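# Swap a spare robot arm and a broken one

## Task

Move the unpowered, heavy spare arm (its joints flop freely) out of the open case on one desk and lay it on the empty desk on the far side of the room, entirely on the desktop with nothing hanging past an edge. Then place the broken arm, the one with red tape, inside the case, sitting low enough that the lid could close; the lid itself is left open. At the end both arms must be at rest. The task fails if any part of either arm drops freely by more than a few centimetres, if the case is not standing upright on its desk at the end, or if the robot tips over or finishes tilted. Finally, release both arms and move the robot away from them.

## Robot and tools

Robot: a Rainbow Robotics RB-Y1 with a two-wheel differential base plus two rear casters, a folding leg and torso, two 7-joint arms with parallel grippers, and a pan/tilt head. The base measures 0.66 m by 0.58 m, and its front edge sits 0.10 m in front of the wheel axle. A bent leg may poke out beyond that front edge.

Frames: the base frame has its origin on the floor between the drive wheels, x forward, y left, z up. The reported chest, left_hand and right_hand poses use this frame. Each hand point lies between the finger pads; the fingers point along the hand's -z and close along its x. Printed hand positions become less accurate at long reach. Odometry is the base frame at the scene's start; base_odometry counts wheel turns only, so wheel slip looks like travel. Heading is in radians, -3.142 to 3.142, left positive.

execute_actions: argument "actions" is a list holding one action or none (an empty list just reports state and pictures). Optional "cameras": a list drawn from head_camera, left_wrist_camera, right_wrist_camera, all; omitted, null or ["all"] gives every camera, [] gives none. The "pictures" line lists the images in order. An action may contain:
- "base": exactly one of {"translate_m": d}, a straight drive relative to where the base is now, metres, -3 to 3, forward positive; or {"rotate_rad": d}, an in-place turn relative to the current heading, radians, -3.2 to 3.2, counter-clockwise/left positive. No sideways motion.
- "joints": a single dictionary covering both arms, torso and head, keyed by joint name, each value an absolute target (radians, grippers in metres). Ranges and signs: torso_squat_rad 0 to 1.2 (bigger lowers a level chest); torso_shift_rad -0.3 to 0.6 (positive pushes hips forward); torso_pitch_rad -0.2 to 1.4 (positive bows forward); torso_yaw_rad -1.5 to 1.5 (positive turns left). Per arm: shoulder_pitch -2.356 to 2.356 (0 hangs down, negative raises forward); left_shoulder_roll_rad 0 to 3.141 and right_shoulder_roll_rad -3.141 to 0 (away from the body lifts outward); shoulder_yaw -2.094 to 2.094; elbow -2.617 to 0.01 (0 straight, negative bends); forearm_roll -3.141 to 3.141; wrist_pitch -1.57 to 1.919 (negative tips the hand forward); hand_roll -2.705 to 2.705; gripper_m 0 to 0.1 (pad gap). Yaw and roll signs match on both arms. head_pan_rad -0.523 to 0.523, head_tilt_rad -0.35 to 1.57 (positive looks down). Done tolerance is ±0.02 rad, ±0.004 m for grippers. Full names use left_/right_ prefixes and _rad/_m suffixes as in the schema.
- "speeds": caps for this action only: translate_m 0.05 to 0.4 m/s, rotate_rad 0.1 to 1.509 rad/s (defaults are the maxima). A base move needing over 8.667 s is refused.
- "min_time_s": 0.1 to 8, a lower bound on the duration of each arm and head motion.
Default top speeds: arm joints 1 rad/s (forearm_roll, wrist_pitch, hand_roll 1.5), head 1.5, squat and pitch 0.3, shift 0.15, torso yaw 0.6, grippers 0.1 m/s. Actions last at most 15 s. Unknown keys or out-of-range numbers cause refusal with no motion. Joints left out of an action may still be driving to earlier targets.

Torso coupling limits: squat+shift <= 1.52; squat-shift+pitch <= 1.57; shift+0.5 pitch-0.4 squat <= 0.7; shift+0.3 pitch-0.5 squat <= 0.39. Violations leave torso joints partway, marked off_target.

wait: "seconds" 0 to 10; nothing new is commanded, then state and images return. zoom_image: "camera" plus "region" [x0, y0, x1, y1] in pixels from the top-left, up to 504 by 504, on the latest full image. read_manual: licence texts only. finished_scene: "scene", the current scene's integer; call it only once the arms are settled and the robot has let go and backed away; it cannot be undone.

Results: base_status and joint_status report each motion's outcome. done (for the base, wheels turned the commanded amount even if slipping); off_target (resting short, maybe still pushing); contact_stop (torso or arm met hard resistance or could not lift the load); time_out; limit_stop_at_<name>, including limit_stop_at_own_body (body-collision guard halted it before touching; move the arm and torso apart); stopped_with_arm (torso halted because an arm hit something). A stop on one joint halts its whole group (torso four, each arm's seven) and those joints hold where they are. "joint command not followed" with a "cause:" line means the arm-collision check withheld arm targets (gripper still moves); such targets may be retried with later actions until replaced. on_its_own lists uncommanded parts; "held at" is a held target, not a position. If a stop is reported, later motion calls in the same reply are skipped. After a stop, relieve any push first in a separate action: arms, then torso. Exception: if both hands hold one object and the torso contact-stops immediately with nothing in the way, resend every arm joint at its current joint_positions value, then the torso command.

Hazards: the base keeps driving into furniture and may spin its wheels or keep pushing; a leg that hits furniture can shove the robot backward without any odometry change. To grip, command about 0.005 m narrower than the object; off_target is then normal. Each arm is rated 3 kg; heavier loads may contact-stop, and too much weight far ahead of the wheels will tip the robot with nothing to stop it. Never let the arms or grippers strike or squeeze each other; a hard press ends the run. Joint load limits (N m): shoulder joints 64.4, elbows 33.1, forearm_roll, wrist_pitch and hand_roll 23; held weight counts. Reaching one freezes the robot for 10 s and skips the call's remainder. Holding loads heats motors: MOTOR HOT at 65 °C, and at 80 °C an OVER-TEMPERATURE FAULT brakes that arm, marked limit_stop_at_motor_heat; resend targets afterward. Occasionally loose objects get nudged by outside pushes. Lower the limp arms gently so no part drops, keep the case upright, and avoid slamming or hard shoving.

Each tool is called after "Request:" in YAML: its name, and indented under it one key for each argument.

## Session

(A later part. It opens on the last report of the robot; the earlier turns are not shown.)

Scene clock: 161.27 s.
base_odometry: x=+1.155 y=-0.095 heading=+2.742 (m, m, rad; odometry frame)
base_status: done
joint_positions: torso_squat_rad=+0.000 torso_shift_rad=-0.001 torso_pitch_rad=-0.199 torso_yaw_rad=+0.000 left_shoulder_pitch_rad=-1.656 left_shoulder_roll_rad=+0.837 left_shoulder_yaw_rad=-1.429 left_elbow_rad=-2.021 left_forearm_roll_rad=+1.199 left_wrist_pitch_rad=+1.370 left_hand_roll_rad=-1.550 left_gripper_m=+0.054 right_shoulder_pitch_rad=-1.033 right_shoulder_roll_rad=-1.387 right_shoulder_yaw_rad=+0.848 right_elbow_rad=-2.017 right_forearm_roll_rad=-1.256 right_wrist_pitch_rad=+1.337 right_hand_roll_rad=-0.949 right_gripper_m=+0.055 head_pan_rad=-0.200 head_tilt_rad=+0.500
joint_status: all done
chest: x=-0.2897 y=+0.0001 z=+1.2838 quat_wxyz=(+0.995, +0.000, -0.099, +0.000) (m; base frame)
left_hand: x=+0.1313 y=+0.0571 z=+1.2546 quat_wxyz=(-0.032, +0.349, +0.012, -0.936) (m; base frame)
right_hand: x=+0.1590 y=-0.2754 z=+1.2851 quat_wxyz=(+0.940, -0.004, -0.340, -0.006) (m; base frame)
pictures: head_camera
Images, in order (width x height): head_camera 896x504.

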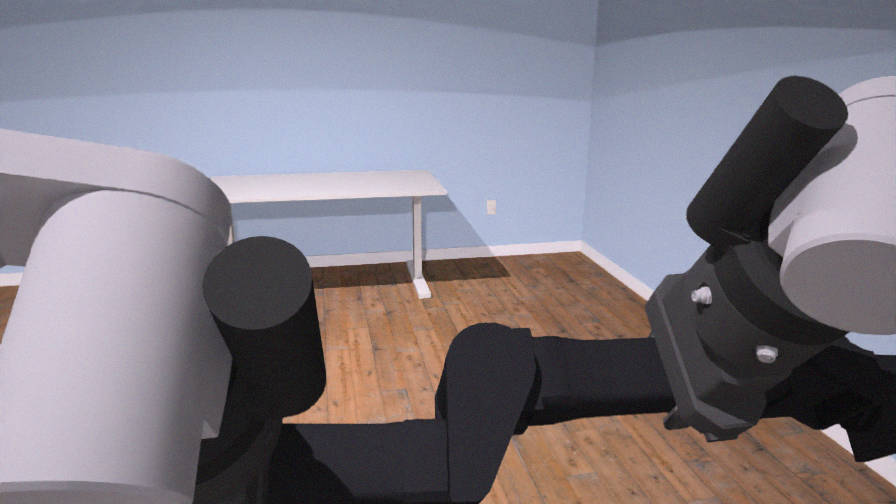

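Request:
execute_actions:
  actions:
    - {"base":{"translate_m":2.9},"joints":{"head_tilt_rad":0.85}}
  cameras: ["head_camera"]

Scene clock: 179.83 s.
base_odometry: x=-1.516 y=+1.034 heading=+2.742 (m, m, rad; odometry frame)
base_status: done
joint_positions: torso_squat_rad=+0.000 torso_shift_rad=-0.001 torso_pitch_rad=-0.198 torso_yaw_rad=+0.000 left_shoulder_pitch_rad=-1.656 left_shoulder_roll_rad=+0.837 left_shoulder_yaw_rad=-1.429 left_elbow_rad=-2.021 left_forearm_roll_rad=+1.199 left_wrist_pitch_rad=+1.370 left_hand_roll_rad=-1.550 left_gripper_m=+0.054 right_shoulder_pitch_rad=-1.034 right_shoulder_roll_rad=-1.387 right_shoulder_yaw_rad=+0.848 right_elbow_rad=-2.017 right_forearm_roll_rad=-1.256 right_wrist_pitch_rad=+1.337 right_hand_roll_rad=-0.949 right_gripper_m=+0.055 head_pan_rad=-0.200 head_tilt_rad=+0.850
joint_status: all done
chest: x=-0.2895 y=+0.0001 z=+1.2839 quat_wxyz=(+0.995, +0.000, -0.099, +0.000) (m; base frame)
left_hand: x=+0.1315 y=+0.0571 z=+1.2545 quat_wxyz=(-0.032, +0.349, +0.012, -0.936) (m; base frame)
right_hand: x=+0.1591 y=-0.2754 z=+1.2850 quat_wxyz=(+0.940, -0.004, -0.340, -0.006) (m; base frame)
pictures: head_camera
Images, in order (width x height): head_camera 896x504.

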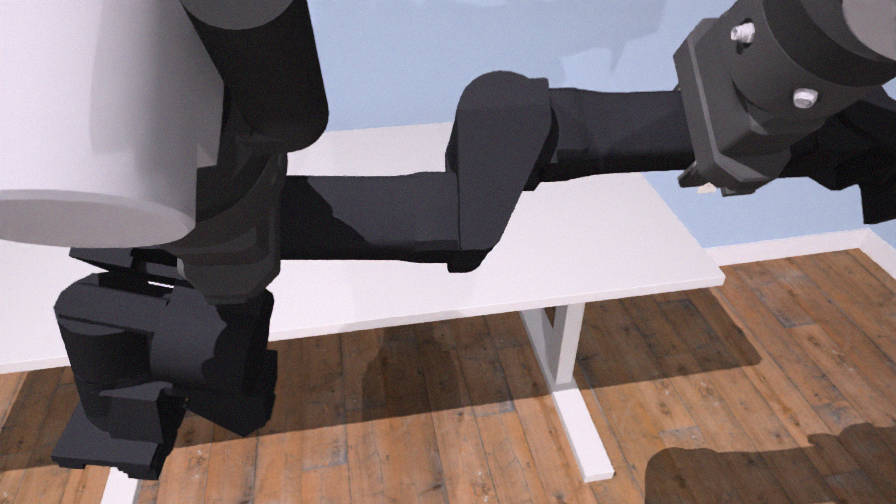

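Request:
execute_actions:
  actions:
    - {"base":{"translate_m":0.55},"speeds":{"translate_m":0.3},"joints":{"torso_pitch_rad":0.1,"torso_yaw_rad":0.2,"head_tilt_rad":0.9,"head_pan_rad":0.3}}
  cameras: []

Request:
execute_actions:
  actions:
    - {"joints":{"torso_pitch_rad":0.38}}
  cameras: ["head_camera"]

Scene clock: 199.67 s.
base_odometry: x=-2.023 y=+1.249 heading=+2.741 (m, m, rad; odometry frame)
base_status: done
joint_positions: torso_squat_rad=+0.000 torso_shift_rad=-0.001 torso_pitch_rad=+0.102 torso_yaw_rad=+0.200 left_shoulder_pitch_rad=-1.656 left_shoulder_roll_rad=+0.837 left_shoulder_yaw_rad=-1.429 left_elbow_rad=-2.020 left_forearm_roll_rad=+1.199 left_wrist_pitch_rad=+1.370 left_hand_roll_rad=-1.550 left_gripper_m=+0.054 right_shoulder_pitch_rad=-1.034 right_shoulder_roll_rad=-1.387 right_shoulder_yaw_rad=+0.848 right_elbow_rad=-2.016 right_forearm_roll_rad=-1.255 right_wrist_pitch_rad=+1.337 right_hand_roll_rad=-0.949 right_gripper_m=+0.055 head_pan_rad=+0.300 head_tilt_rad=+0.900
joint_status: all done
chest: x=-0.1970 y=+0.0002 z=+1.2883 quat_wxyz=(+0.994, +0.005, +0.051, +0.100) (m; base frame)
left_hand: x=+0.1775 y=+0.1369 z=+1.1379 quat_wxyz=(+0.062, +0.204, +0.037, -0.976) (m; base frame)
right_hand: x=+0.2780 y=-0.1823 z=+1.1523 quat_wxyz=(+0.976, +0.025, -0.195, +0.090) (m; base frame)
pictures: none
No camera images: the call's "cameras" was empty. Leave "cameras" out to get every camera's image.

Scene clock: 201.37 s.
base_odometry: x=-2.023 y=+1.249 heading=+2.741 (m, m, rad; odometry frame)
base_status: not commanded
joint_positions: torso_squat_rad=+0.000 torso_shift_rad=-0.001 torso_pitch_rad=+0.382 torso_yaw_rad=+0.200 left_shoulder_pitch_rad=-1.656 left_shoulder_roll_rad=+0.837 left_shoulder_yaw_rad=-1.428 left_elbow_rad=-2.020 left_forearm_roll_rad=+1.199 left_wrist_pitch_rad=+1.370 left_hand_roll_rad=-1.550 left_gripper_m=+0.054 right_shoulder_pitch_rad=-1.034 right_shoulder_roll_rad=-1.387 right_shoulder_yaw_rad=+0.848 right_elbow_rad=-2.016 right_forearm_roll_rad=-1.255 right_wrist_pitch_rad=+1.337 right_hand_roll_rad=-0.949 right_gripper_m=+0.055 head_pan_rad=+0.300 head_tilt_rad=+0.900
joint_status: all done
chest: x=-0.1131 y=+0.0002 z=+1.2677 quat_wxyz=(+0.977, +0.019, +0.189, +0.098) (m; base frame)
left_hand: x=+0.2055 y=+0.1369 z=+1.0198 quat_wxyz=(+0.056, +0.066, +0.045, -0.995) (m; base frame)
right_hand: x=+0.3060 y=-0.1823 z=+1.0058 quat_wxyz=(+0.994, +0.037, -0.058, +0.086) (m; base frame)
pictures: head_camera
Images, in order (width x height): head_camera 896x504.

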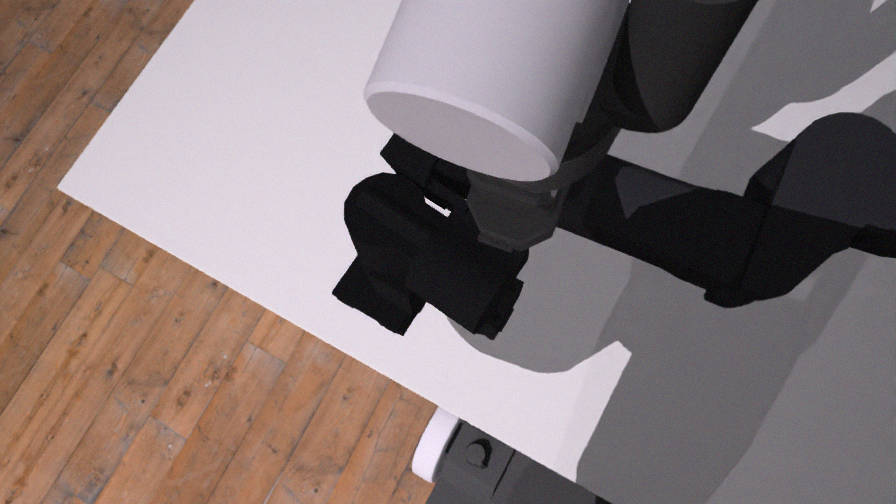

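Request:
execute_actions:
  actions:
    - {"base":{"translate_m":0.06},"speeds":{"translate_m":0.1}}

Scene clock: 235.83 s.
base_odometry: x=-2.078 y=+1.272 heading=+2.740 (m, m, rad; odometry frame)
base_status: done
joint_positions: torso_squat_rad=+0.000 torso_shift_rad=-0.001 torso_pitch_rad=+0.382 torso_yaw_rad=+0.200 left_shoulder_pitch_rad=-1.657 left_shoulder_roll_rad=+0.837 left_shoulder_yaw_rad=-1.428 left_elbow_rad=-2.020 left_forearm_roll_rad=+1.199 left_wrist_pitch_rad=+1.370 left_hand_roll_rad=-1.550 left_gripper_m=+0.054 right_shoulder_pitch_rad=-1.034 right_shoulder_roll_rad=-1.387 right_shoulder_yaw_rad=+0.848 right_elbow_rad=-2.016 right_forearm_roll_rad=-1.255 right_wrist_pitch_rad=+1.337 right_hand_roll_rad=-0.949 right_gripper_m=+0.055 head_pan_rad=+0.300 head_tilt_rad=+0.900
joint_status: not commanded
chest: x=-0.1131 y=+0.0002 z=+1.2676 quat_wxyz=(+0.977, +0.019, +0.189, +0.098) (m; base frame)
left_hand: x=+0.2057 y=+0.1369 z=+1.0198 quat_wxyz=(+0.056, +0.066, +0.045, -0.995) (m; base frame)
right_hand: x=+0.3062 y=-0.1823 z=+1.0059 quat_wxyz=(+0.994, +0.037, -0.058, +0.086) (m; base frame)
pictures: head_camera, left_wrist_camera, right_wrist_camera
Images, in order (width x height): head_camera 896x504, left_wrist_camera 644x364, right_wrist_camera 644x364.

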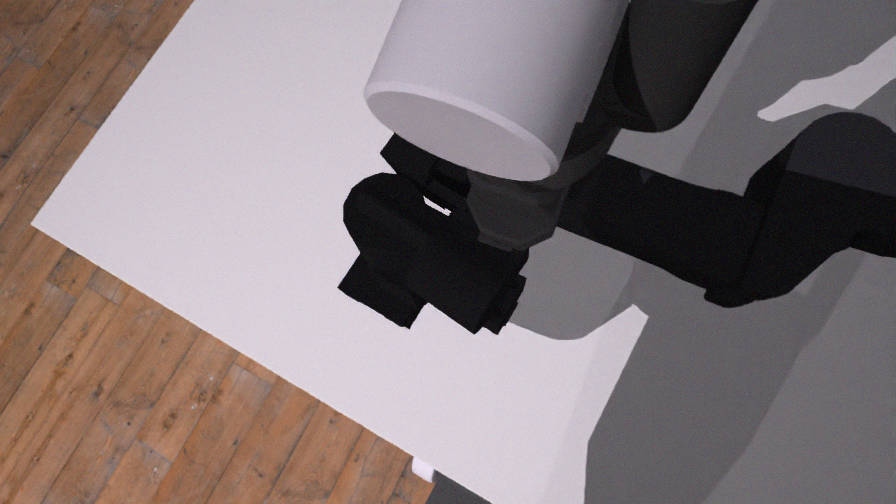

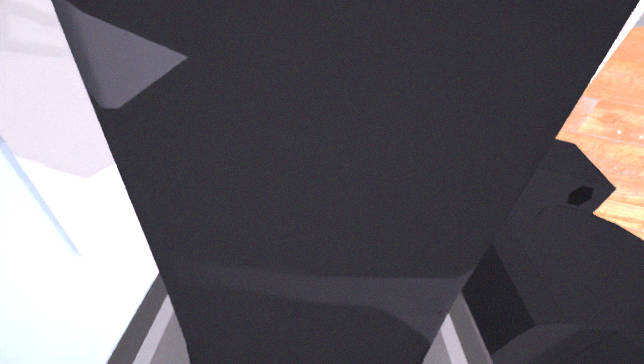

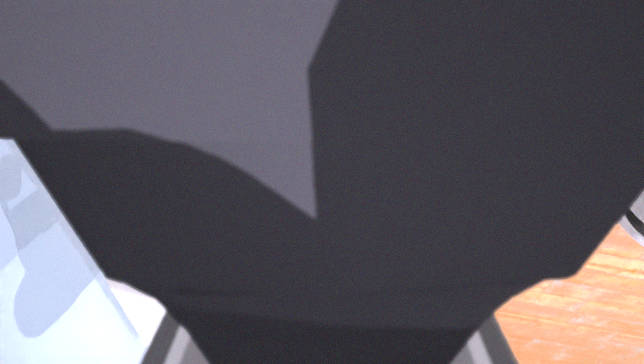

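Request:
execute_actions:
  actions:
    - {"joints":{"torso_pitch_rad":0.5}}
  cameras: ["head_camera"]

Request:
execute_actions:
  actions:
    - {"joints":{"torso_pitch_rad":0.57,"torso_yaw_rad":0.05}}
  cameras: ["head_camera"]

Scene clock: 242.87 s.
base_odometry: x=-2.078 y=+1.272 heading=+2.740 (m, m, rad; odometry frame)
base_status: not commanded
joint_positions: torso_squat_rad=+0.000 torso_shift_rad=-0.001 torso_pitch_rad=+0.502 torso_yaw_rad=+0.200 left_shoulder_pitch_rad=-1.657 left_shoulder_roll_rad=+0.837 left_shoulder_yaw_rad=-1.428 left_elbow_rad=-2.020 left_forearm_roll_rad=+1.198 left_wrist_pitch_rad=+1.370 left_hand_roll_rad=-1.550 left_gripper_m=+0.054 right_shoulder_pitch_rad=-1.034 right_shoulder_roll_rad=-1.388 right_shoulder_yaw_rad=+0.848 right_elbow_rad=-2.016 right_forearm_roll_rad=-1.255 right_wrist_pitch_rad=+1.337 right_hand_roll_rad=-0.949 right_gripper_m=+0.055 head_pan_rad=+0.300 head_tilt_rad=+0.900
joint_status: all done
chest: x=-0.0796 y=+0.0002 z=+1.2518 quat_wxyz=(+0.964, +0.024, +0.247, +0.097) (m; base frame)
left_hand: x=+0.2074 y=+0.1369 z=+0.9676 quat_wxyz=(+0.054, +0.006, +0.049, -0.997) (m; base frame)
right_hand: x=+0.3055 y=-0.1823 z=+0.9418 quat_wxyz=(+0.996, +0.043, +0.002, +0.083) (m; base frame)
pictures: head_camera
Images, in order (width x height): head_camera 896x504.

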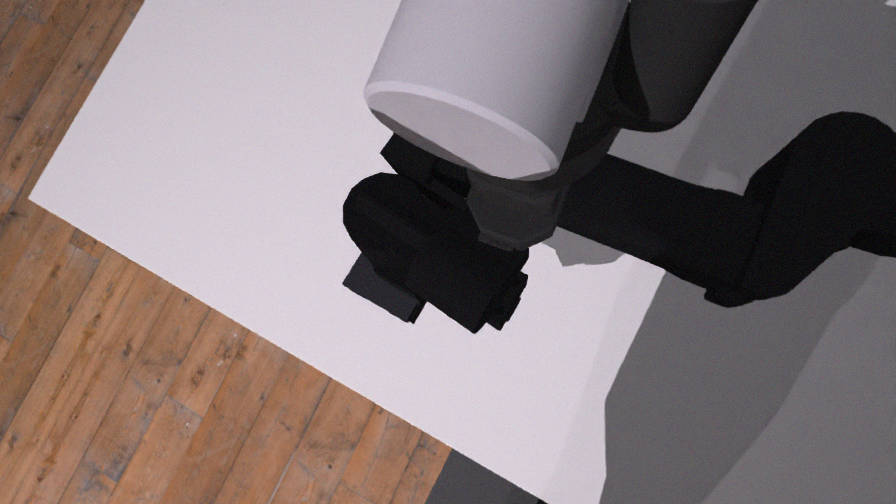

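Scene clock: 244.30 s.
base_odometry: x=-2.078 y=+1.272 heading=+2.740 (m, m, rad; odometry frame)
base_status: not commanded
joint_positions: torso_squat_rad=+0.000 torso_shift_rad=-0.001 torso_pitch_rad=+0.572 torso_yaw_rad=+0.050 left_shoulder_pitch_rad=-1.657 left_shoulder_roll_rad=+0.838 left_shoulder_yaw_rad=-1.428 left_elbow_rad=-2.020 left_forearm_roll_rad=+1.198 left_wrist_pitch_rad=+1.370 left_hand_roll_rad=-1.550 left_gripper_m=+0.054 right_shoulder_pitch_rad=-1.035 right_shoulder_roll_rad=-1.388 right_shoulder_yaw_rad=+0.847 right_elbow_rad=-2.016 right_forearm_roll_rad=-1.255 right_wrist_pitch_rad=+1.336 right_hand_roll_rad=-0.949 right_gripper_m=+0.055 head_pan_rad=+0.300 head_tilt_rad=+0.900
joint_status: all done
chest: x=-0.0611 y=+0.0001 z=+1.2407 quat_wxyz=(+0.959, +0.007, +0.282, +0.024) (m; base frame)
left_hand: x=+0.2192 y=+0.0774 z=+0.9287 quat_wxyz=(-0.012, -0.027, +0.012, -0.999) (m; base frame)
right_hand: x=+0.2741 y=-0.2529 z=+0.9225 quat_wxyz=(+0.999, +0.007, +0.036, +0.017) (m; base frame)
pictures: head_camera
Images, in order (width x height): head_camera 896x504.

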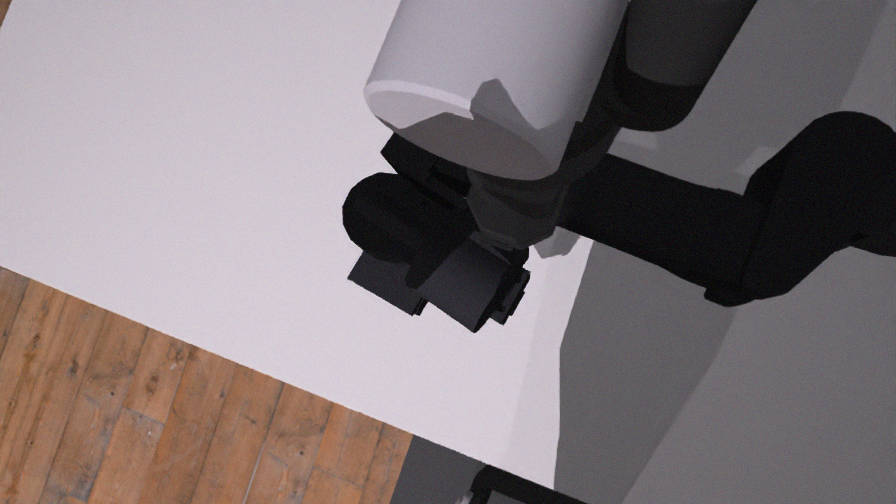

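Request:
execute_actions:
  actions:
    - {"joints":{"torso_squat_rad":0.3,"torso_yaw_rad":0.22}}
  cameras: ["head_camera"]

Request:
execute_actions:
  actions:
    - {"joints":{"torso_squat_rad":0.38}}
  cameras: ["head_camera"]

Scene clock: 252.27 s.
base_odometry: x=-2.078 y=+1.272 heading=+2.740 (m, m, rad; odometry frame)
base_status: not commanded
joint_positions: torso_squat_rad=+0.300 torso_shift_rad=-0.001 torso_pitch_rad=+0.571 torso_yaw_rad=+0.220 left_shoulder_pitch_rad=-1.657 left_shoulder_roll_rad=+0.838 left_shoulder_yaw_rad=-1.428 left_elbow_rad=-2.020 left_forearm_roll_rad=+1.198 left_wrist_pitch_rad=+1.370 left_hand_roll_rad=-1.550 left_gripper_m=+0.054 right_shoulder_pitch_rad=-1.035 right_shoulder_roll_rad=-1.388 right_shoulder_yaw_rad=+0.847 right_elbow_rad=-2.016 right_forearm_roll_rad=-1.255 right_wrist_pitch_rad=+1.336 right_hand_roll_rad=-0.949 right_gripper_m=+0.055 head_pan_rad=+0.300 head_tilt_rad=+0.900
joint_status: all done
chest: x=-0.0611 y=+0.0001 z=+1.2095 quat_wxyz=(+0.954, +0.031, +0.280, +0.105) (m; base frame)
left_hand: x=+0.2033 y=+0.1447 z=+0.9077 quat_wxyz=(+0.061, -0.028, +0.056, -0.996) (m; base frame)
right_hand: x=+0.3046 y=-0.1725 z=+0.8717 quat_wxyz=(+0.994, +0.051, +0.036, +0.090) (m; base frame)
pictures: head_camera
Images, in order (width x height): head_camera 896x504.

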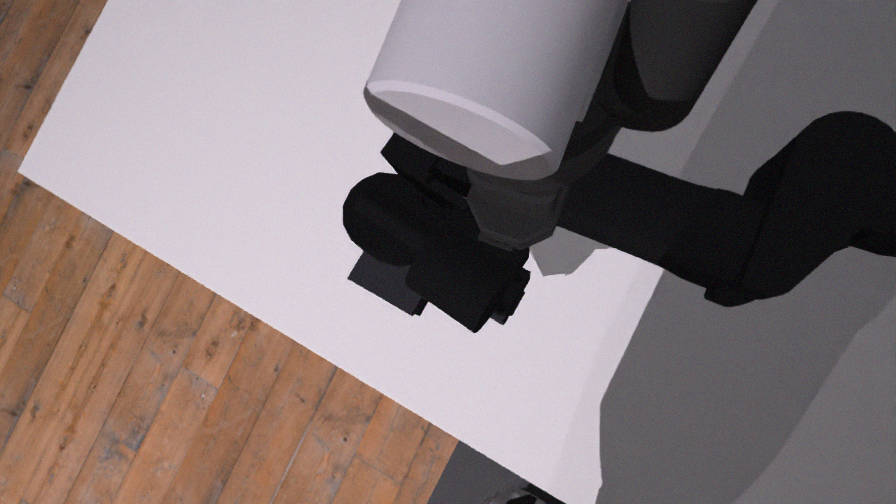

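Scene clock: 253.30 s.
base_odometry: x=-2.078 y=+1.272 heading=+2.740 (m, m, rad; odometry frame)
base_status: not commanded
joint_positions: torso_squat_rad=+0.380 torso_shift_rad=-0.002 torso_pitch_rad=+0.569 torso_yaw_rad=+0.220 left_shoulder_pitch_rad=-1.662 left_shoulder_roll_rad=+0.839 left_shoulder_yaw_rad=-1.422 left_elbow_rad=-2.020 left_forearm_roll_rad=+1.198 left_wrist_pitch_rad=+1.370 left_hand_roll_rad=-1.550 left_gripper_m=+0.056 right_shoulder_pitch_rad=-1.036 right_shoulder_roll_rad=-1.388 right_shoulder_yaw_rad=+0.846 right_elbow_rad=-2.017 right_forearm_roll_rad=-1.256 right_wrist_pitch_rad=+1.337 right_hand_roll_rad=-0.949 right_gripper_m=+0.055 head_pan_rad=+0.300 head_tilt_rad=+0.900
joint_status: all done
chest: x=-0.0624 y=+0.0000 z=+1.1913 quat_wxyz=(+0.954, +0.031, +0.279, +0.105) (m; base frame)
left_hand: x=+0.2061 y=+0.1430 z=+0.8928 quat_wxyz=(+0.060, -0.023, +0.053, -0.996) (m; base frame)
right_hand: x=+0.3046 y=-0.1719 z=+0.8553 quat_wxyz=(+0.994, +0.051, +0.034, +0.091) (m; base frame)
pictures: head_camera
Images, in order (width x height): head_camera 896x504.

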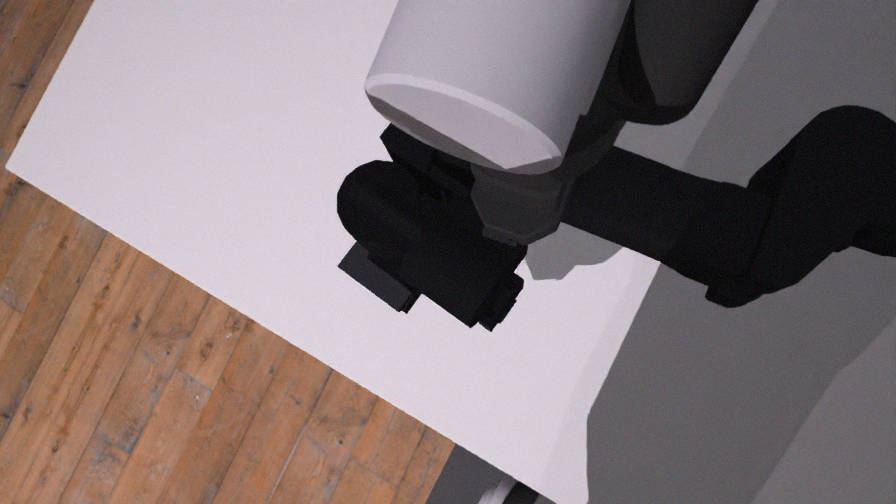

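Request:
execute_actions:
  actions:
    - {"joints":{"torso_squat_rad":0.3,"torso_yaw_rad":0.0}}
  cameras: ["head_camera"]

Request:
zoom_image:
  camera: "head_camera"
  region: [250,100,650,400]

Scene clock: 262.80 s.
base_odometry: x=-2.078 y=+1.272 heading=+2.740 (m, m, rad; odometry frame)
base_status: not commanded
joint_positions: torso_squat_rad=+0.300 torso_shift_rad=-0.001 torso_pitch_rad=+0.571 torso_yaw_rad=+0.000 left_shoulder_pitch_rad=-1.659 left_shoulder_roll_rad=+0.837 left_shoulder_yaw_rad=-1.426 left_elbow_rad=-2.020 left_forearm_roll_rad=+1.198 left_wrist_pitch_rad=+1.369 left_hand_roll_rad=-1.550 left_gripper_m=+0.055 right_shoulder_pitch_rad=-1.035 right_shoulder_roll_rad=-1.386 right_shoulder_yaw_rad=+0.847 right_elbow_rad=-2.017 right_forearm_roll_rad=-1.256 right_wrist_pitch_rad=+1.336 right_hand_roll_rad=-0.949 right_gripper_m=+0.055 head_pan_rad=+0.300 head_tilt_rad=+0.900
joint_status: all done
chest: x=-0.0612 y=+0.0001 z=+1.2095 quat_wxyz=(+0.959, +0.000, +0.282, +0.000) (m; base frame)
left_hand: x=+0.2228 y=+0.0558 z=+0.8967 quat_wxyz=(-0.034, -0.025, -0.003, -0.999) (m; base frame)
right_hand: x=+0.2626 y=-0.2744 z=+0.8984 quat_wxyz=(+0.999, -0.004, +0.037, -0.004) (m; base frame)
pictures: head_camera
Images, in order (width x height): head_camera 896x504.

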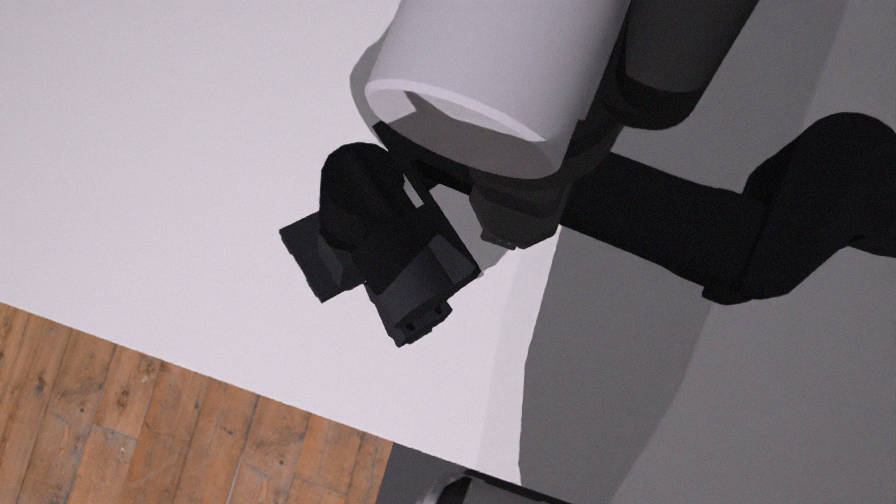

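Region (250, 100, 650, 400) of head_camera's 896x504 image, scaled by 1.260, with more detail than that image has; it fills the top 378 rows of this view, and the rest is white.

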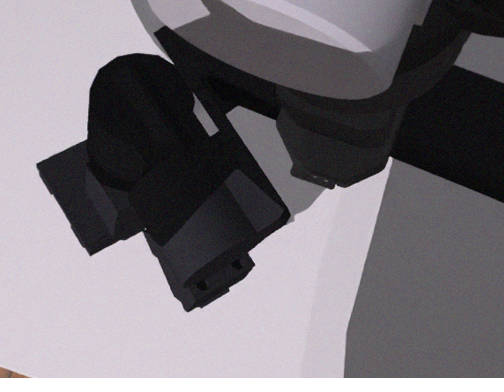

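Swinging outward. Continue.

Request:
execute_actions:
  actions:
    - {"joints":{"torso_squat_rad":0.36,"torso_yaw_rad":-0.18}}
  cameras: ["head_camera"]

Request:
execute_actions:
  actions:
    - {"joints":{"torso_pitch_rad":0.64}}
  cameras: ["head_camera"]

Scene clock: 268.43 s.
base_odometry: x=-2.078 y=+1.272 heading=+2.740 (m, m, rad; odometry frame)
base_status: not commanded
joint_positions: torso_squat_rad=+0.360 torso_shift_rad=-0.001 torso_pitch_rad=+0.571 torso_yaw_rad=-0.180 left_shoulder_pitch_rad=-1.658 left_shoulder_roll_rad=+0.837 left_shoulder_yaw_rad=-1.426 left_elbow_rad=-2.020 left_forearm_roll_rad=+1.198 left_wrist_pitch_rad=+1.369 left_hand_roll_rad=-1.550 left_gripper_m=+0.055 right_shoulder_pitch_rad=-1.035 right_shoulder_roll_rad=-1.386 right_shoulder_yaw_rad=+0.847 right_elbow_rad=-2.017 right_forearm_roll_rad=-1.256 right_wrist_pitch_rad=+1.336 right_hand_roll_rad=-0.949 right_gripper_m=+0.055 head_pan_rad=+0.300 head_tilt_rad=+0.900
joint_status: all done
chest: x=-0.0613 y=+0.0000 z=+1.1960 quat_wxyz=(+0.956, -0.026, +0.281, -0.086) (m; base frame)
left_hand: x=+0.2256 y=-0.0179 z=+0.8813 quat_wxyz=(-0.110, -0.024, -0.049, -0.992) (m; base frame)
right_hand: x=+0.2154 y=-0.3486 z=+0.9153 quat_wxyz=(+0.995, -0.050, +0.036, -0.081) (m; base frame)
pictures: head_camera
Images, in order (width x height): head_camera 896x504.

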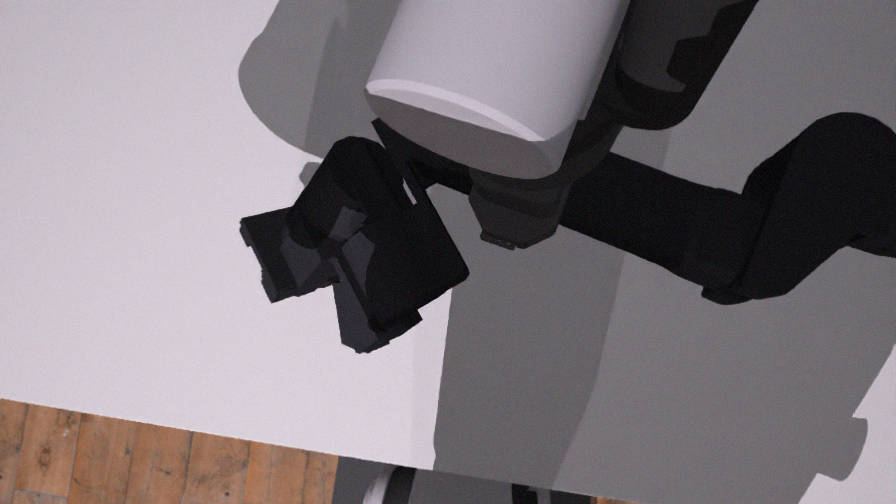

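Scene clock: 269.47 s.
base_odometry: x=-2.078 y=+1.272 heading=+2.740 (m, m, rad; odometry frame)
base_status: not commanded
joint_positions: torso_squat_rad=+0.360 torso_shift_rad=-0.001 torso_pitch_rad=+0.641 torso_yaw_rad=-0.180 left_shoulder_pitch_rad=-1.658 left_shoulder_roll_rad=+0.837 left_shoulder_yaw_rad=-1.426 left_elbow_rad=-2.019 left_forearm_roll_rad=+1.198 left_wrist_pitch_rad=+1.369 left_hand_roll_rad=-1.550 left_gripper_m=+0.055 right_shoulder_pitch_rad=-1.035 right_shoulder_roll_rad=-1.386 right_shoulder_yaw_rad=+0.847 right_elbow_rad=-2.017 right_forearm_roll_rad=-1.256 right_wrist_pitch_rad=+1.336 right_hand_roll_rad=-0.949 right_gripper_m=+0.055 head_pan_rad=+0.300 head_tilt_rad=+0.900
joint_status: all done
chest: x=-0.0434 y=+0.0000 z=+1.1836 quat_wxyz=(+0.945, -0.029, +0.314, -0.085) (m; base frame)
left_hand: x=+0.2208 y=-0.0179 z=+0.8495 quat_wxyz=(-0.108, -0.058, -0.053, -0.991) (m; base frame)
right_hand: x=+0.2130 y=-0.3485 z=+0.8842 quat_wxyz=(+0.993, -0.052, +0.071, -0.079) (m; base frame)
pictures: head_camera
Images, in order (width x height): head_camera 896x504.

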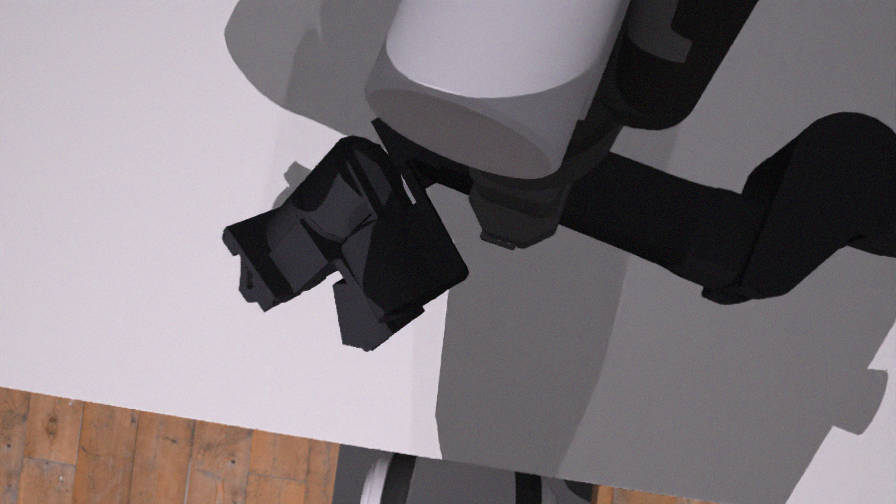

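Request:
execute_actions:
  actions:
    - {"base":{"translate_m":-0.09},"speeds":{"translate_m":0.07},"joints":{"torso_shift_rad":0.2,"torso_squat_rad":0.42,"torso_yaw_rad":-0.12,"head_pan_rad":0,"head_tilt_rad":0.8}}
  cameras: ["head_camera"]

Scene clock: 283.67 s.
base_odometry: x=-1.995 y=+1.237 heading=+2.741 (m, m, rad; odometry frame)
base_status: done
joint_positions: torso_squat_rad=+0.420 torso_shift_rad=+0.201 torso_pitch_rad=+0.642 torso_yaw_rad=-0.120 left_shoulder_pitch_rad=-1.658 left_shoulder_roll_rad=+0.837 left_shoulder_yaw_rad=-1.426 left_elbow_rad=-2.020 left_forearm_roll_rad=+1.198 left_wrist_pitch_rad=+1.369 left_hand_roll_rad=-1.550 left_gripper_m=+0.054 right_shoulder_pitch_rad=-1.035 right_shoulder_roll_rad=-1.386 right_shoulder_yaw_rad=+0.847 right_elbow_rad=-2.017 right_forearm_roll_rad=-1.255 right_wrist_pitch_rad=+1.336 right_hand_roll_rad=-0.949 right_gripper_m=+0.055 head_pan_rad=+0.000 head_tilt_rad=+0.800
joint_status: all done
chest: x=+0.0846 y=+0.0000 z=+1.1548 quat_wxyz=(+0.947, -0.019, +0.315, -0.057) (m; base frame)
left_hand: x=+0.3490 y=+0.0067 z=+0.8205 quat_wxyz=(-0.084, -0.059, -0.036, -0.994) (m; base frame)
right_hand: x=+0.3571 y=-0.3249 z=+0.8432 quat_wxyz=(+0.995, -0.036, +0.071, -0.054) (m; base frame)
pictures: head_camera
Images, in order (width x height): head_camera 896x504.

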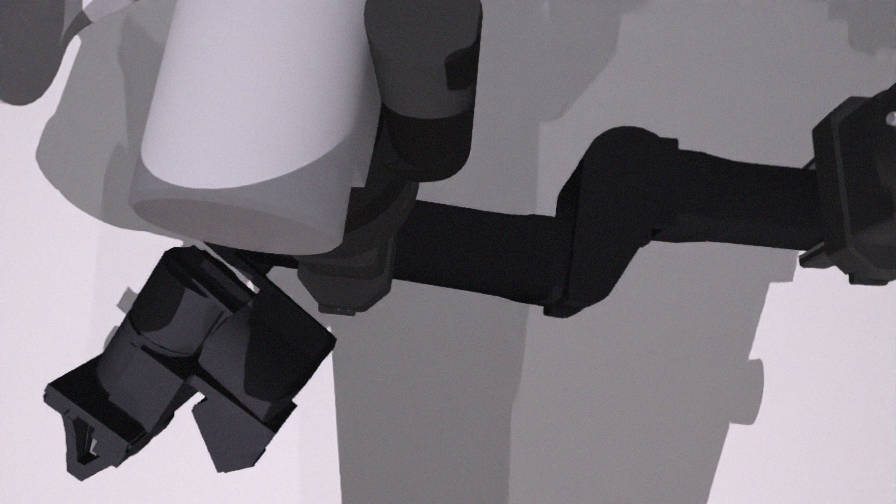

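Request:
execute_actions:
  actions:
    - {"base":{"translate_m":-0.05},"speeds":{"translate_m":0.06},"joints":{"torso_shift_rad":0.3,"torso_squat_rad":0.52,"torso_yaw_rad":-0.06,"head_pan_rad":0.3,"head_tilt_rad":0.95}}
  cameras: ["head_camera"]

Scene clock: 289.73 s.
base_odometry: x=-1.949 y=+1.217 heading=+2.742 (m, m, rad; odometry frame)
base_status: done
joint_positions: torso_squat_rad=+0.503 torso_shift_rad=+0.282 torso_pitch_rad=+0.636 torso_yaw_rad=-0.073 left_shoulder_pitch_rad=-1.660 left_shoulder_roll_rad=+0.836 left_shoulder_yaw_rad=-1.423 left_elbow_rad=-2.021 left_forearm_roll_rad=+1.198 left_wrist_pitch_rad=+1.369 left_hand_roll_rad=-1.550 left_gripper_m=+0.054 right_shoulder_pitch_rad=-1.037 right_shoulder_roll_rad=-1.387 right_shoulder_yaw_rad=+0.845 right_elbow_rad=-2.018 right_forearm_roll_rad=-1.256 right_wrist_pitch_rad=+1.336 right_hand_roll_rad=-0.949 right_gripper_m=+0.055 head_pan_rad=+0.300 head_tilt_rad=+0.950
joint_status: torso_squat_rad contact_stop (moved +0.083 of +0.100); torso_shift_rad contact_stop (moved +0.081 of +0.099); torso_yaw_rad contact_stop (moved +0.047 of +0.060); the others done
chest: x=+0.1262 y=+0.0003 z=+1.1186 quat_wxyz=(+0.949, -0.012, +0.312, -0.034) (m; base frame)
left_hand: x=+0.3923 y=+0.0248 z=+0.7875 quat_wxyz=(-0.065, -0.056, -0.026, -0.996) (m; base frame)
right_hand: x=+0.4139 y=-0.3049 z=+0.8010 quat_wxyz=(+0.997, -0.023, +0.067, -0.034) (m; base frame)
pictures: head_camera
Images, in order (width x height): head_camera 896x504.

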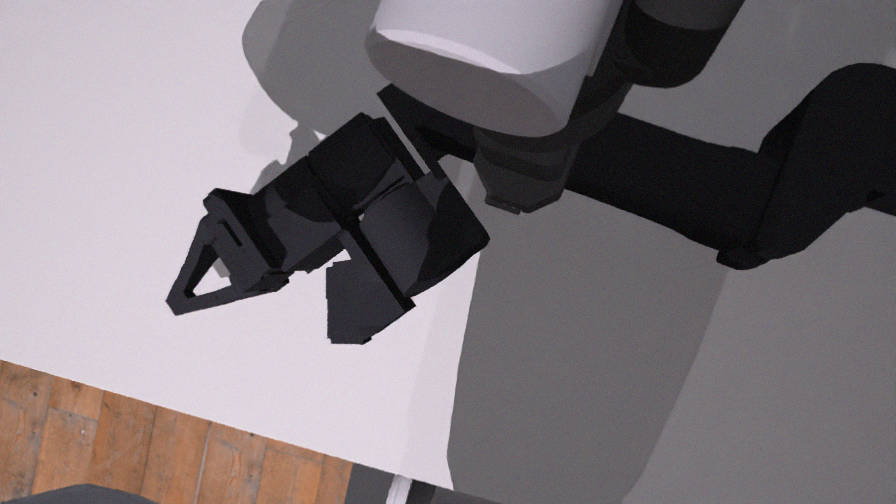

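Request:
execute_actions:
  actions:
    - {"joints":{"head_pan_rad":-0.45,"head_tilt_rad":0.8}}

Scene clock: 293.77 s.
base_odometry: x=-1.949 y=+1.217 heading=+2.742 (m, m, rad; odometry frame)
base_status: not commanded
joint_positions: torso_squat_rad=+0.503 torso_shift_rad=+0.282 torso_pitch_rad=+0.636 torso_yaw_rad=-0.073 left_shoulder_pitch_rad=-1.660 left_shoulder_roll_rad=+0.836 left_shoulder_yaw_rad=-1.423 left_elbow_rad=-2.021 left_forearm_roll_rad=+1.198 left_wrist_pitch_rad=+1.369 left_hand_roll_rad=-1.550 left_gripper_m=+0.054 right_shoulder_pitch_rad=-1.037 right_shoulder_roll_rad=-1.387 right_shoulder_yaw_rad=+0.845 right_elbow_rad=-2.018 right_forearm_roll_rad=-1.256 right_wrist_pitch_rad=+1.336 right_hand_roll_rad=-0.949 right_gripper_m=+0.055 head_pan_rad=-0.450 head_tilt_rad=+0.800
joint_status: all done
chest: x=+0.1262 y=+0.0003 z=+1.1186 quat_wxyz=(+0.949, -0.012, +0.312, -0.034) (m; base frame)
left_hand: x=+0.3923 y=+0.0248 z=+0.7875 quat_wxyz=(-0.065, -0.056, -0.026, -0.996) (m; base frame)
right_hand: x=+0.4139 y=-0.3049 z=+0.8010 quat_wxyz=(+0.997, -0.023, +0.067, -0.034) (m; base frame)
pictures: head_camera, left_wrist_camera, right_wrist_camera
Images, in order (width x height): head_camera 896x504, left_wrist_camera 644x364, right_wrist_camera 644x364.

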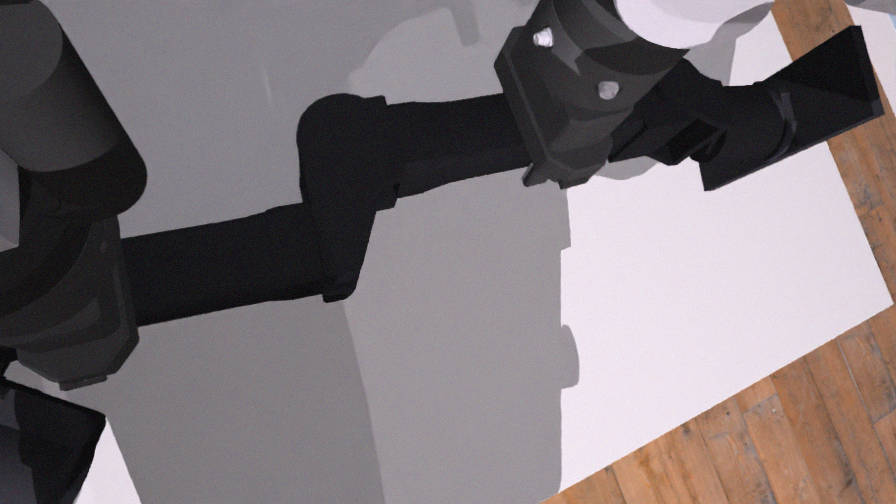

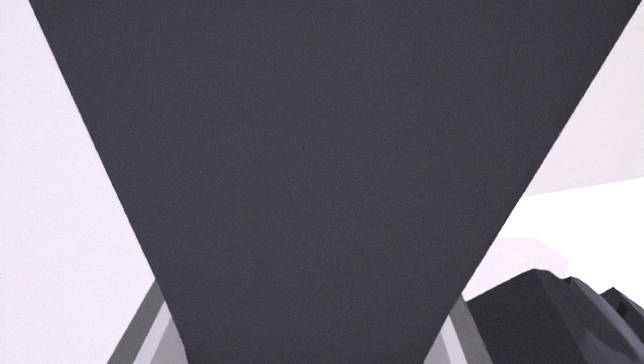

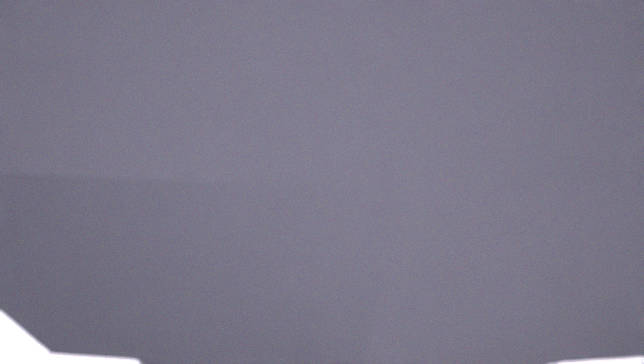

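Request:
execute_actions:
  actions:
    - {"joints":{"torso_pitch_rad":0.58}}
  cameras: []

Request:
execute_actions:
  actions:
    - {"base":{"rotate_rad":0.1},"speeds":{"rotate_rad":0.15},"joints":{"torso_yaw_rad":0.03}}
  cameras: ["head_camera"]

Request:
execute_actions:
  actions:
    - {"joints":{"torso_pitch_rad":0.62,"head_pan_rad":0.2,"head_tilt_rad":0.95}}
  cameras: ["head_camera"]

Scene clock: 306.63 s.
base_odometry: x=-1.949 y=+1.217 heading=+2.742 (m, m, rad; odometry frame)
base_status: not commanded
joint_positions: torso_squat_rad=+0.503 torso_shift_rad=+0.283 torso_pitch_rad=+0.581 torso_yaw_rad=-0.072 left_shoulder_pitch_rad=-1.659 left_shoulder_roll_rad=+0.836 left_shoulder_yaw_rad=-1.425 left_elbow_rad=-2.020 left_forearm_roll_rad=+1.198 left_wrist_pitch_rad=+1.369 left_hand_roll_rad=-1.550 left_gripper_m=+0.054 right_shoulder_pitch_rad=-1.035 right_shoulder_roll_rad=-1.385 right_shoulder_yaw_rad=+0.846 right_elbow_rad=-2.018 right_forearm_roll_rad=-1.256 right_wrist_pitch_rad=+1.335 right_hand_roll_rad=-0.949 right_gripper_m=+0.055 head_pan_rad=-0.450 head_tilt_rad=+0.800
joint_status: all done
chest: x=+0.1130 y=+0.0002 z=+1.1281 quat_wxyz=(+0.957, -0.011, +0.286, -0.035) (m; base frame)
left_hand: x=+0.3960 y=+0.0256 z=+0.8111 quat_wxyz=(-0.065, -0.030, -0.023, -0.997) (m; base frame)
right_hand: x=+0.4167 y=-0.3044 z=+0.8257 quat_wxyz=(+0.998, -0.022, +0.041, -0.034) (m; base frame)
pictures: none
No camera images: the call's "cameras" was empty. Leave "cameras" out to get every camera's image.

Scene clock: 307.97 s.
base_odometry: x=-1.949 y=+1.217 heading=+2.841 (m, m, rad; odometry frame)
base_status: done
joint_positions: torso_squat_rad=+0.503 torso_shift_rad=+0.282 torso_pitch_rad=+0.581 torso_yaw_rad=+0.030 left_shoulder_pitch_rad=-1.658 left_shoulder_roll_rad=+0.836 left_shoulder_yaw_rad=-1.426 left_elbow_rad=-2.020 left_forearm_roll_rad=+1.198 left_wrist_pitch_rad=+1.369 left_hand_roll_rad=-1.550 left_gripper_m=+0.054 right_shoulder_pitch_rad=-1.037 right_shoulder_roll_rad=-1.386 right_shoulder_yaw_rad=+0.845 right_elbow_rad=-2.019 right_forearm_roll_rad=-1.256 right_wrist_pitch_rad=+1.336 right_hand_roll_rad=-0.949 right_gripper_m=+0.055 head_pan_rad=-0.450 head_tilt_rad=+0.800
joint_status: all done
chest: x=+0.1125 y=+0.0004 z=+1.1283 quat_wxyz=(+0.958, +0.004, +0.286, +0.014) (m; base frame)
left_hand: x=+0.3916 y=+0.0677 z=+0.8136 quat_wxyz=(-0.021, -0.030, +0.004, -0.999) (m; base frame)
right_hand: x=+0.4415 y=-0.2598 z=+0.8115 quat_wxyz=(+0.999, +0.004, +0.039, +0.010) (m; base frame)
pictures: head_camera
Images, in order (width x height): head_camera 896x504.

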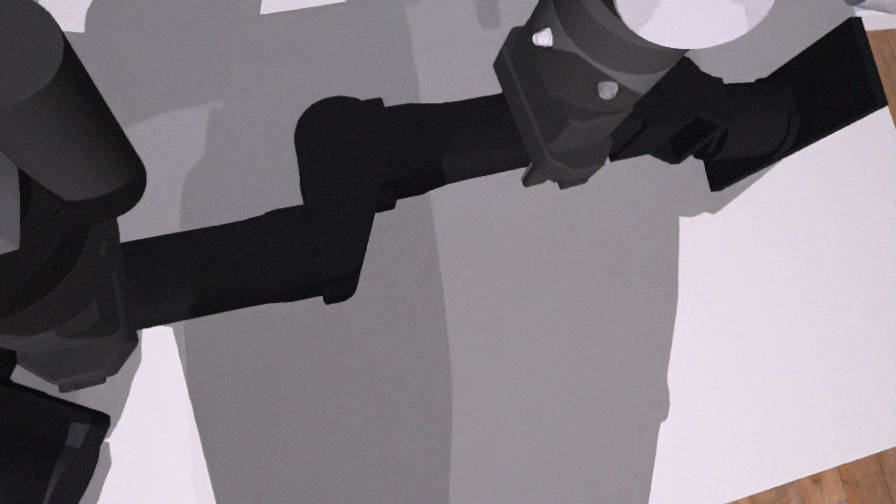

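Scene clock: 309.07 s.
base_odometry: x=-1.949 y=+1.217 heading=+2.841 (m, m, rad; odometry frame)
base_status: not commanded
joint_positions: torso_squat_rad=+0.504 torso_shift_rad=+0.278 torso_pitch_rad=+0.609 torso_yaw_rad=+0.029 left_shoulder_pitch_rad=-1.660 left_shoulder_roll_rad=+0.837 left_shoulder_yaw_rad=-1.424 left_elbow_rad=-2.020 left_forearm_roll_rad=+1.198 left_wrist_pitch_rad=+1.369 left_hand_roll_rad=-1.550 left_gripper_m=+0.054 right_shoulder_pitch_rad=-1.041 right_shoulder_roll_rad=-1.388 right_shoulder_yaw_rad=+0.841 right_elbow_rad=-2.019 right_forearm_roll_rad=-1.256 right_wrist_pitch_rad=+1.336 right_hand_roll_rad=-0.949 right_gripper_m=+0.055 head_pan_rad=+0.200 head_tilt_rad=+0.950
joint_status: torso_pitch_rad contact_stop (moved +0.029 of +0.039); the others done
on_its_own: torso_shift_rad is held at +0.279, not at your +0.300, since a contact_stop
chest: x=+0.1175 y=+0.0008 z=+1.1237 quat_wxyz=(+0.954, +0.003, +0.300, +0.014) (m; base frame)
left_hand: x=+0.3884 y=+0.0674 z=+0.8018 quat_wxyz=(-0.021, -0.044, +0.003, -0.999) (m; base frame)
right_hand: x=+0.4398 y=-0.2596 z=+0.7998 quat_wxyz=(+0.999, +0.004, +0.050, +0.010) (m; base frame)
pictures: head_camera
Images, in order (width x height): head_camera 896x504.

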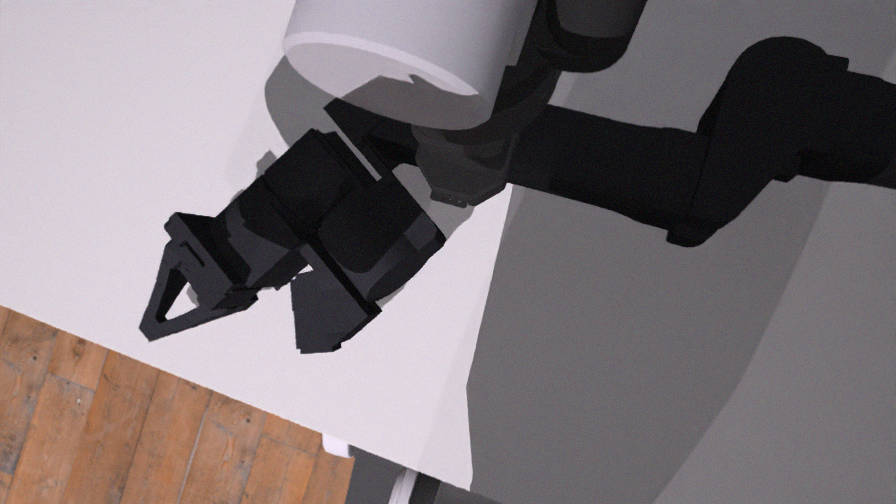

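Request:
execute_actions:
  actions:
    - {"joints":{"torso_pitch_rad":0.56,"torso_shift_rad":0.36,"torso_yaw_rad":-0.01}}
  cameras: ["head_camera"]

Request:
execute_actions:
  actions:
    - {"joints":{"left_shoulder_pitch_rad":-1.58,"left_shoulder_yaw_rad":-1.44},"min_time_s":1.5}
  cameras: ["head_camera"]

Scene clock: 317.50 s.
base_odometry: x=-1.949 y=+1.217 heading=+2.841 (m, m, rad; odometry frame)
base_status: not commanded
joint_positions: torso_squat_rad=+0.503 torso_shift_rad=+0.361 torso_pitch_rad=+0.562 torso_yaw_rad=-0.010 left_shoulder_pitch_rad=-1.658 left_shoulder_roll_rad=+0.836 left_shoulder_yaw_rad=-1.425 left_elbow_rad=-2.020 left_forearm_roll_rad=+1.198 left_wrist_pitch_rad=+1.369 left_hand_roll_rad=-1.550 left_gripper_m=+0.054 right_shoulder_pitch_rad=-1.035 right_shoulder_roll_rad=-1.385 right_shoulder_yaw_rad=+0.846 right_elbow_rad=-2.018 right_forearm_roll_rad=-1.256 right_wrist_pitch_rad=+1.335 right_hand_roll_rad=-0.949 right_gripper_m=+0.055 head_pan_rad=+0.200 head_tilt_rad=+0.950
joint_status: all done
chest: x=+0.1531 y=+0.0002 z=+1.1161 quat_wxyz=(+0.961, -0.002, +0.277, -0.005) (m; base frame)
left_hand: x=+0.4402 y=+0.0514 z=+0.8059 quat_wxyz=(-0.038, -0.020, -0.006, -0.999) (m; base frame)
right_hand: x=+0.4782 y=-0.2775 z=+0.8100 quat_wxyz=(+0.999, -0.006, +0.031, -0.007) (m; base frame)
pictures: head_camera
Images, in order (width x height): head_camera 896x504.

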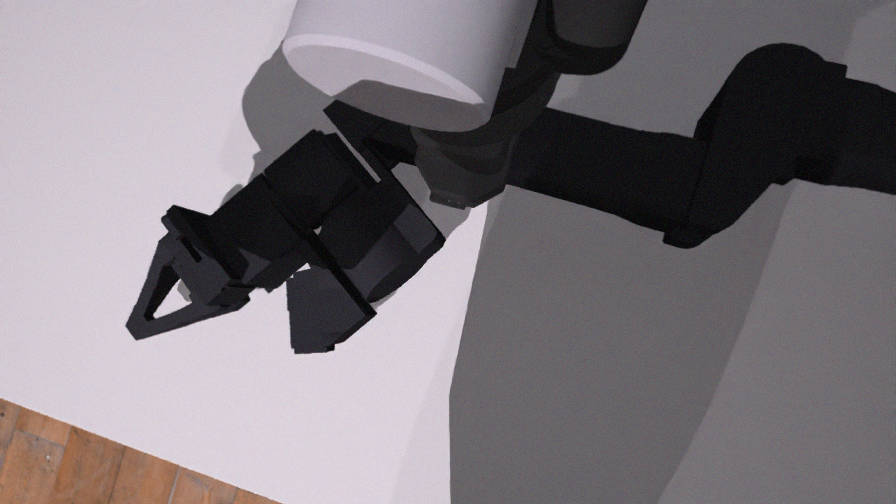

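Scene clock: 319.43 s.
base_odometry: x=-1.949 y=+1.217 heading=+2.841 (m, m, rad; odometry frame)
base_status: not commanded
joint_positions: torso_squat_rad=+0.503 torso_shift_rad=+0.360 torso_pitch_rad=+0.561 torso_yaw_rad=-0.010 left_shoulder_pitch_rad=-1.588 left_shoulder_roll_rad=+0.835 left_shoulder_yaw_rad=-1.431 left_elbow_rad=-2.020 left_forearm_roll_rad=+1.196 left_wrist_pitch_rad=+1.367 left_hand_roll_rad=-1.550 left_gripper_m=+0.054 right_shoulder_pitch_rad=-1.035 right_shoulder_roll_rad=-1.385 right_shoulder_yaw_rad=+0.847 right_elbow_rad=-2.018 right_forearm_roll_rad=-1.256 right_wrist_pitch_rad=+1.336 right_hand_roll_rad=-0.949 right_gripper_m=+0.054 head_pan_rad=+0.200 head_tilt_rad=+0.950
joint_status: left_shoulder_yaw_rad contact_stop (moved -0.006 of -0.015); the others done
chest: x=+0.1528 y=+0.0001 z=+1.1163 quat_wxyz=(+0.961, -0.002, +0.277, -0.005) (m; base frame)
left_hand: x=+0.4168 y=+0.0617 z=+0.7872 quat_wxyz=(-0.030, -0.054, +0.001, -0.998) (m; base frame)
right_hand: x=+0.4771 y=-0.2774 z=+0.8099 quat_wxyz=(+0.999, -0.006, +0.032, -0.007) (m; base frame)
pictures: head_camera
Images, in order (width x height): head_camera 896x504.

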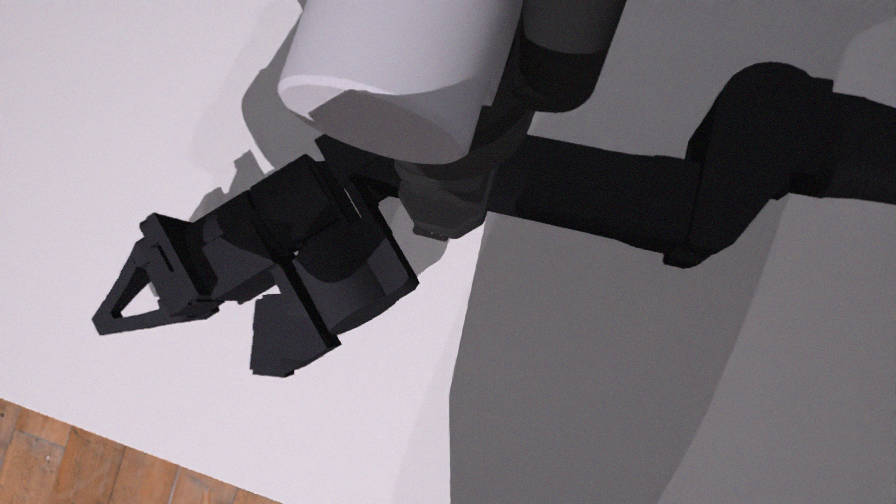

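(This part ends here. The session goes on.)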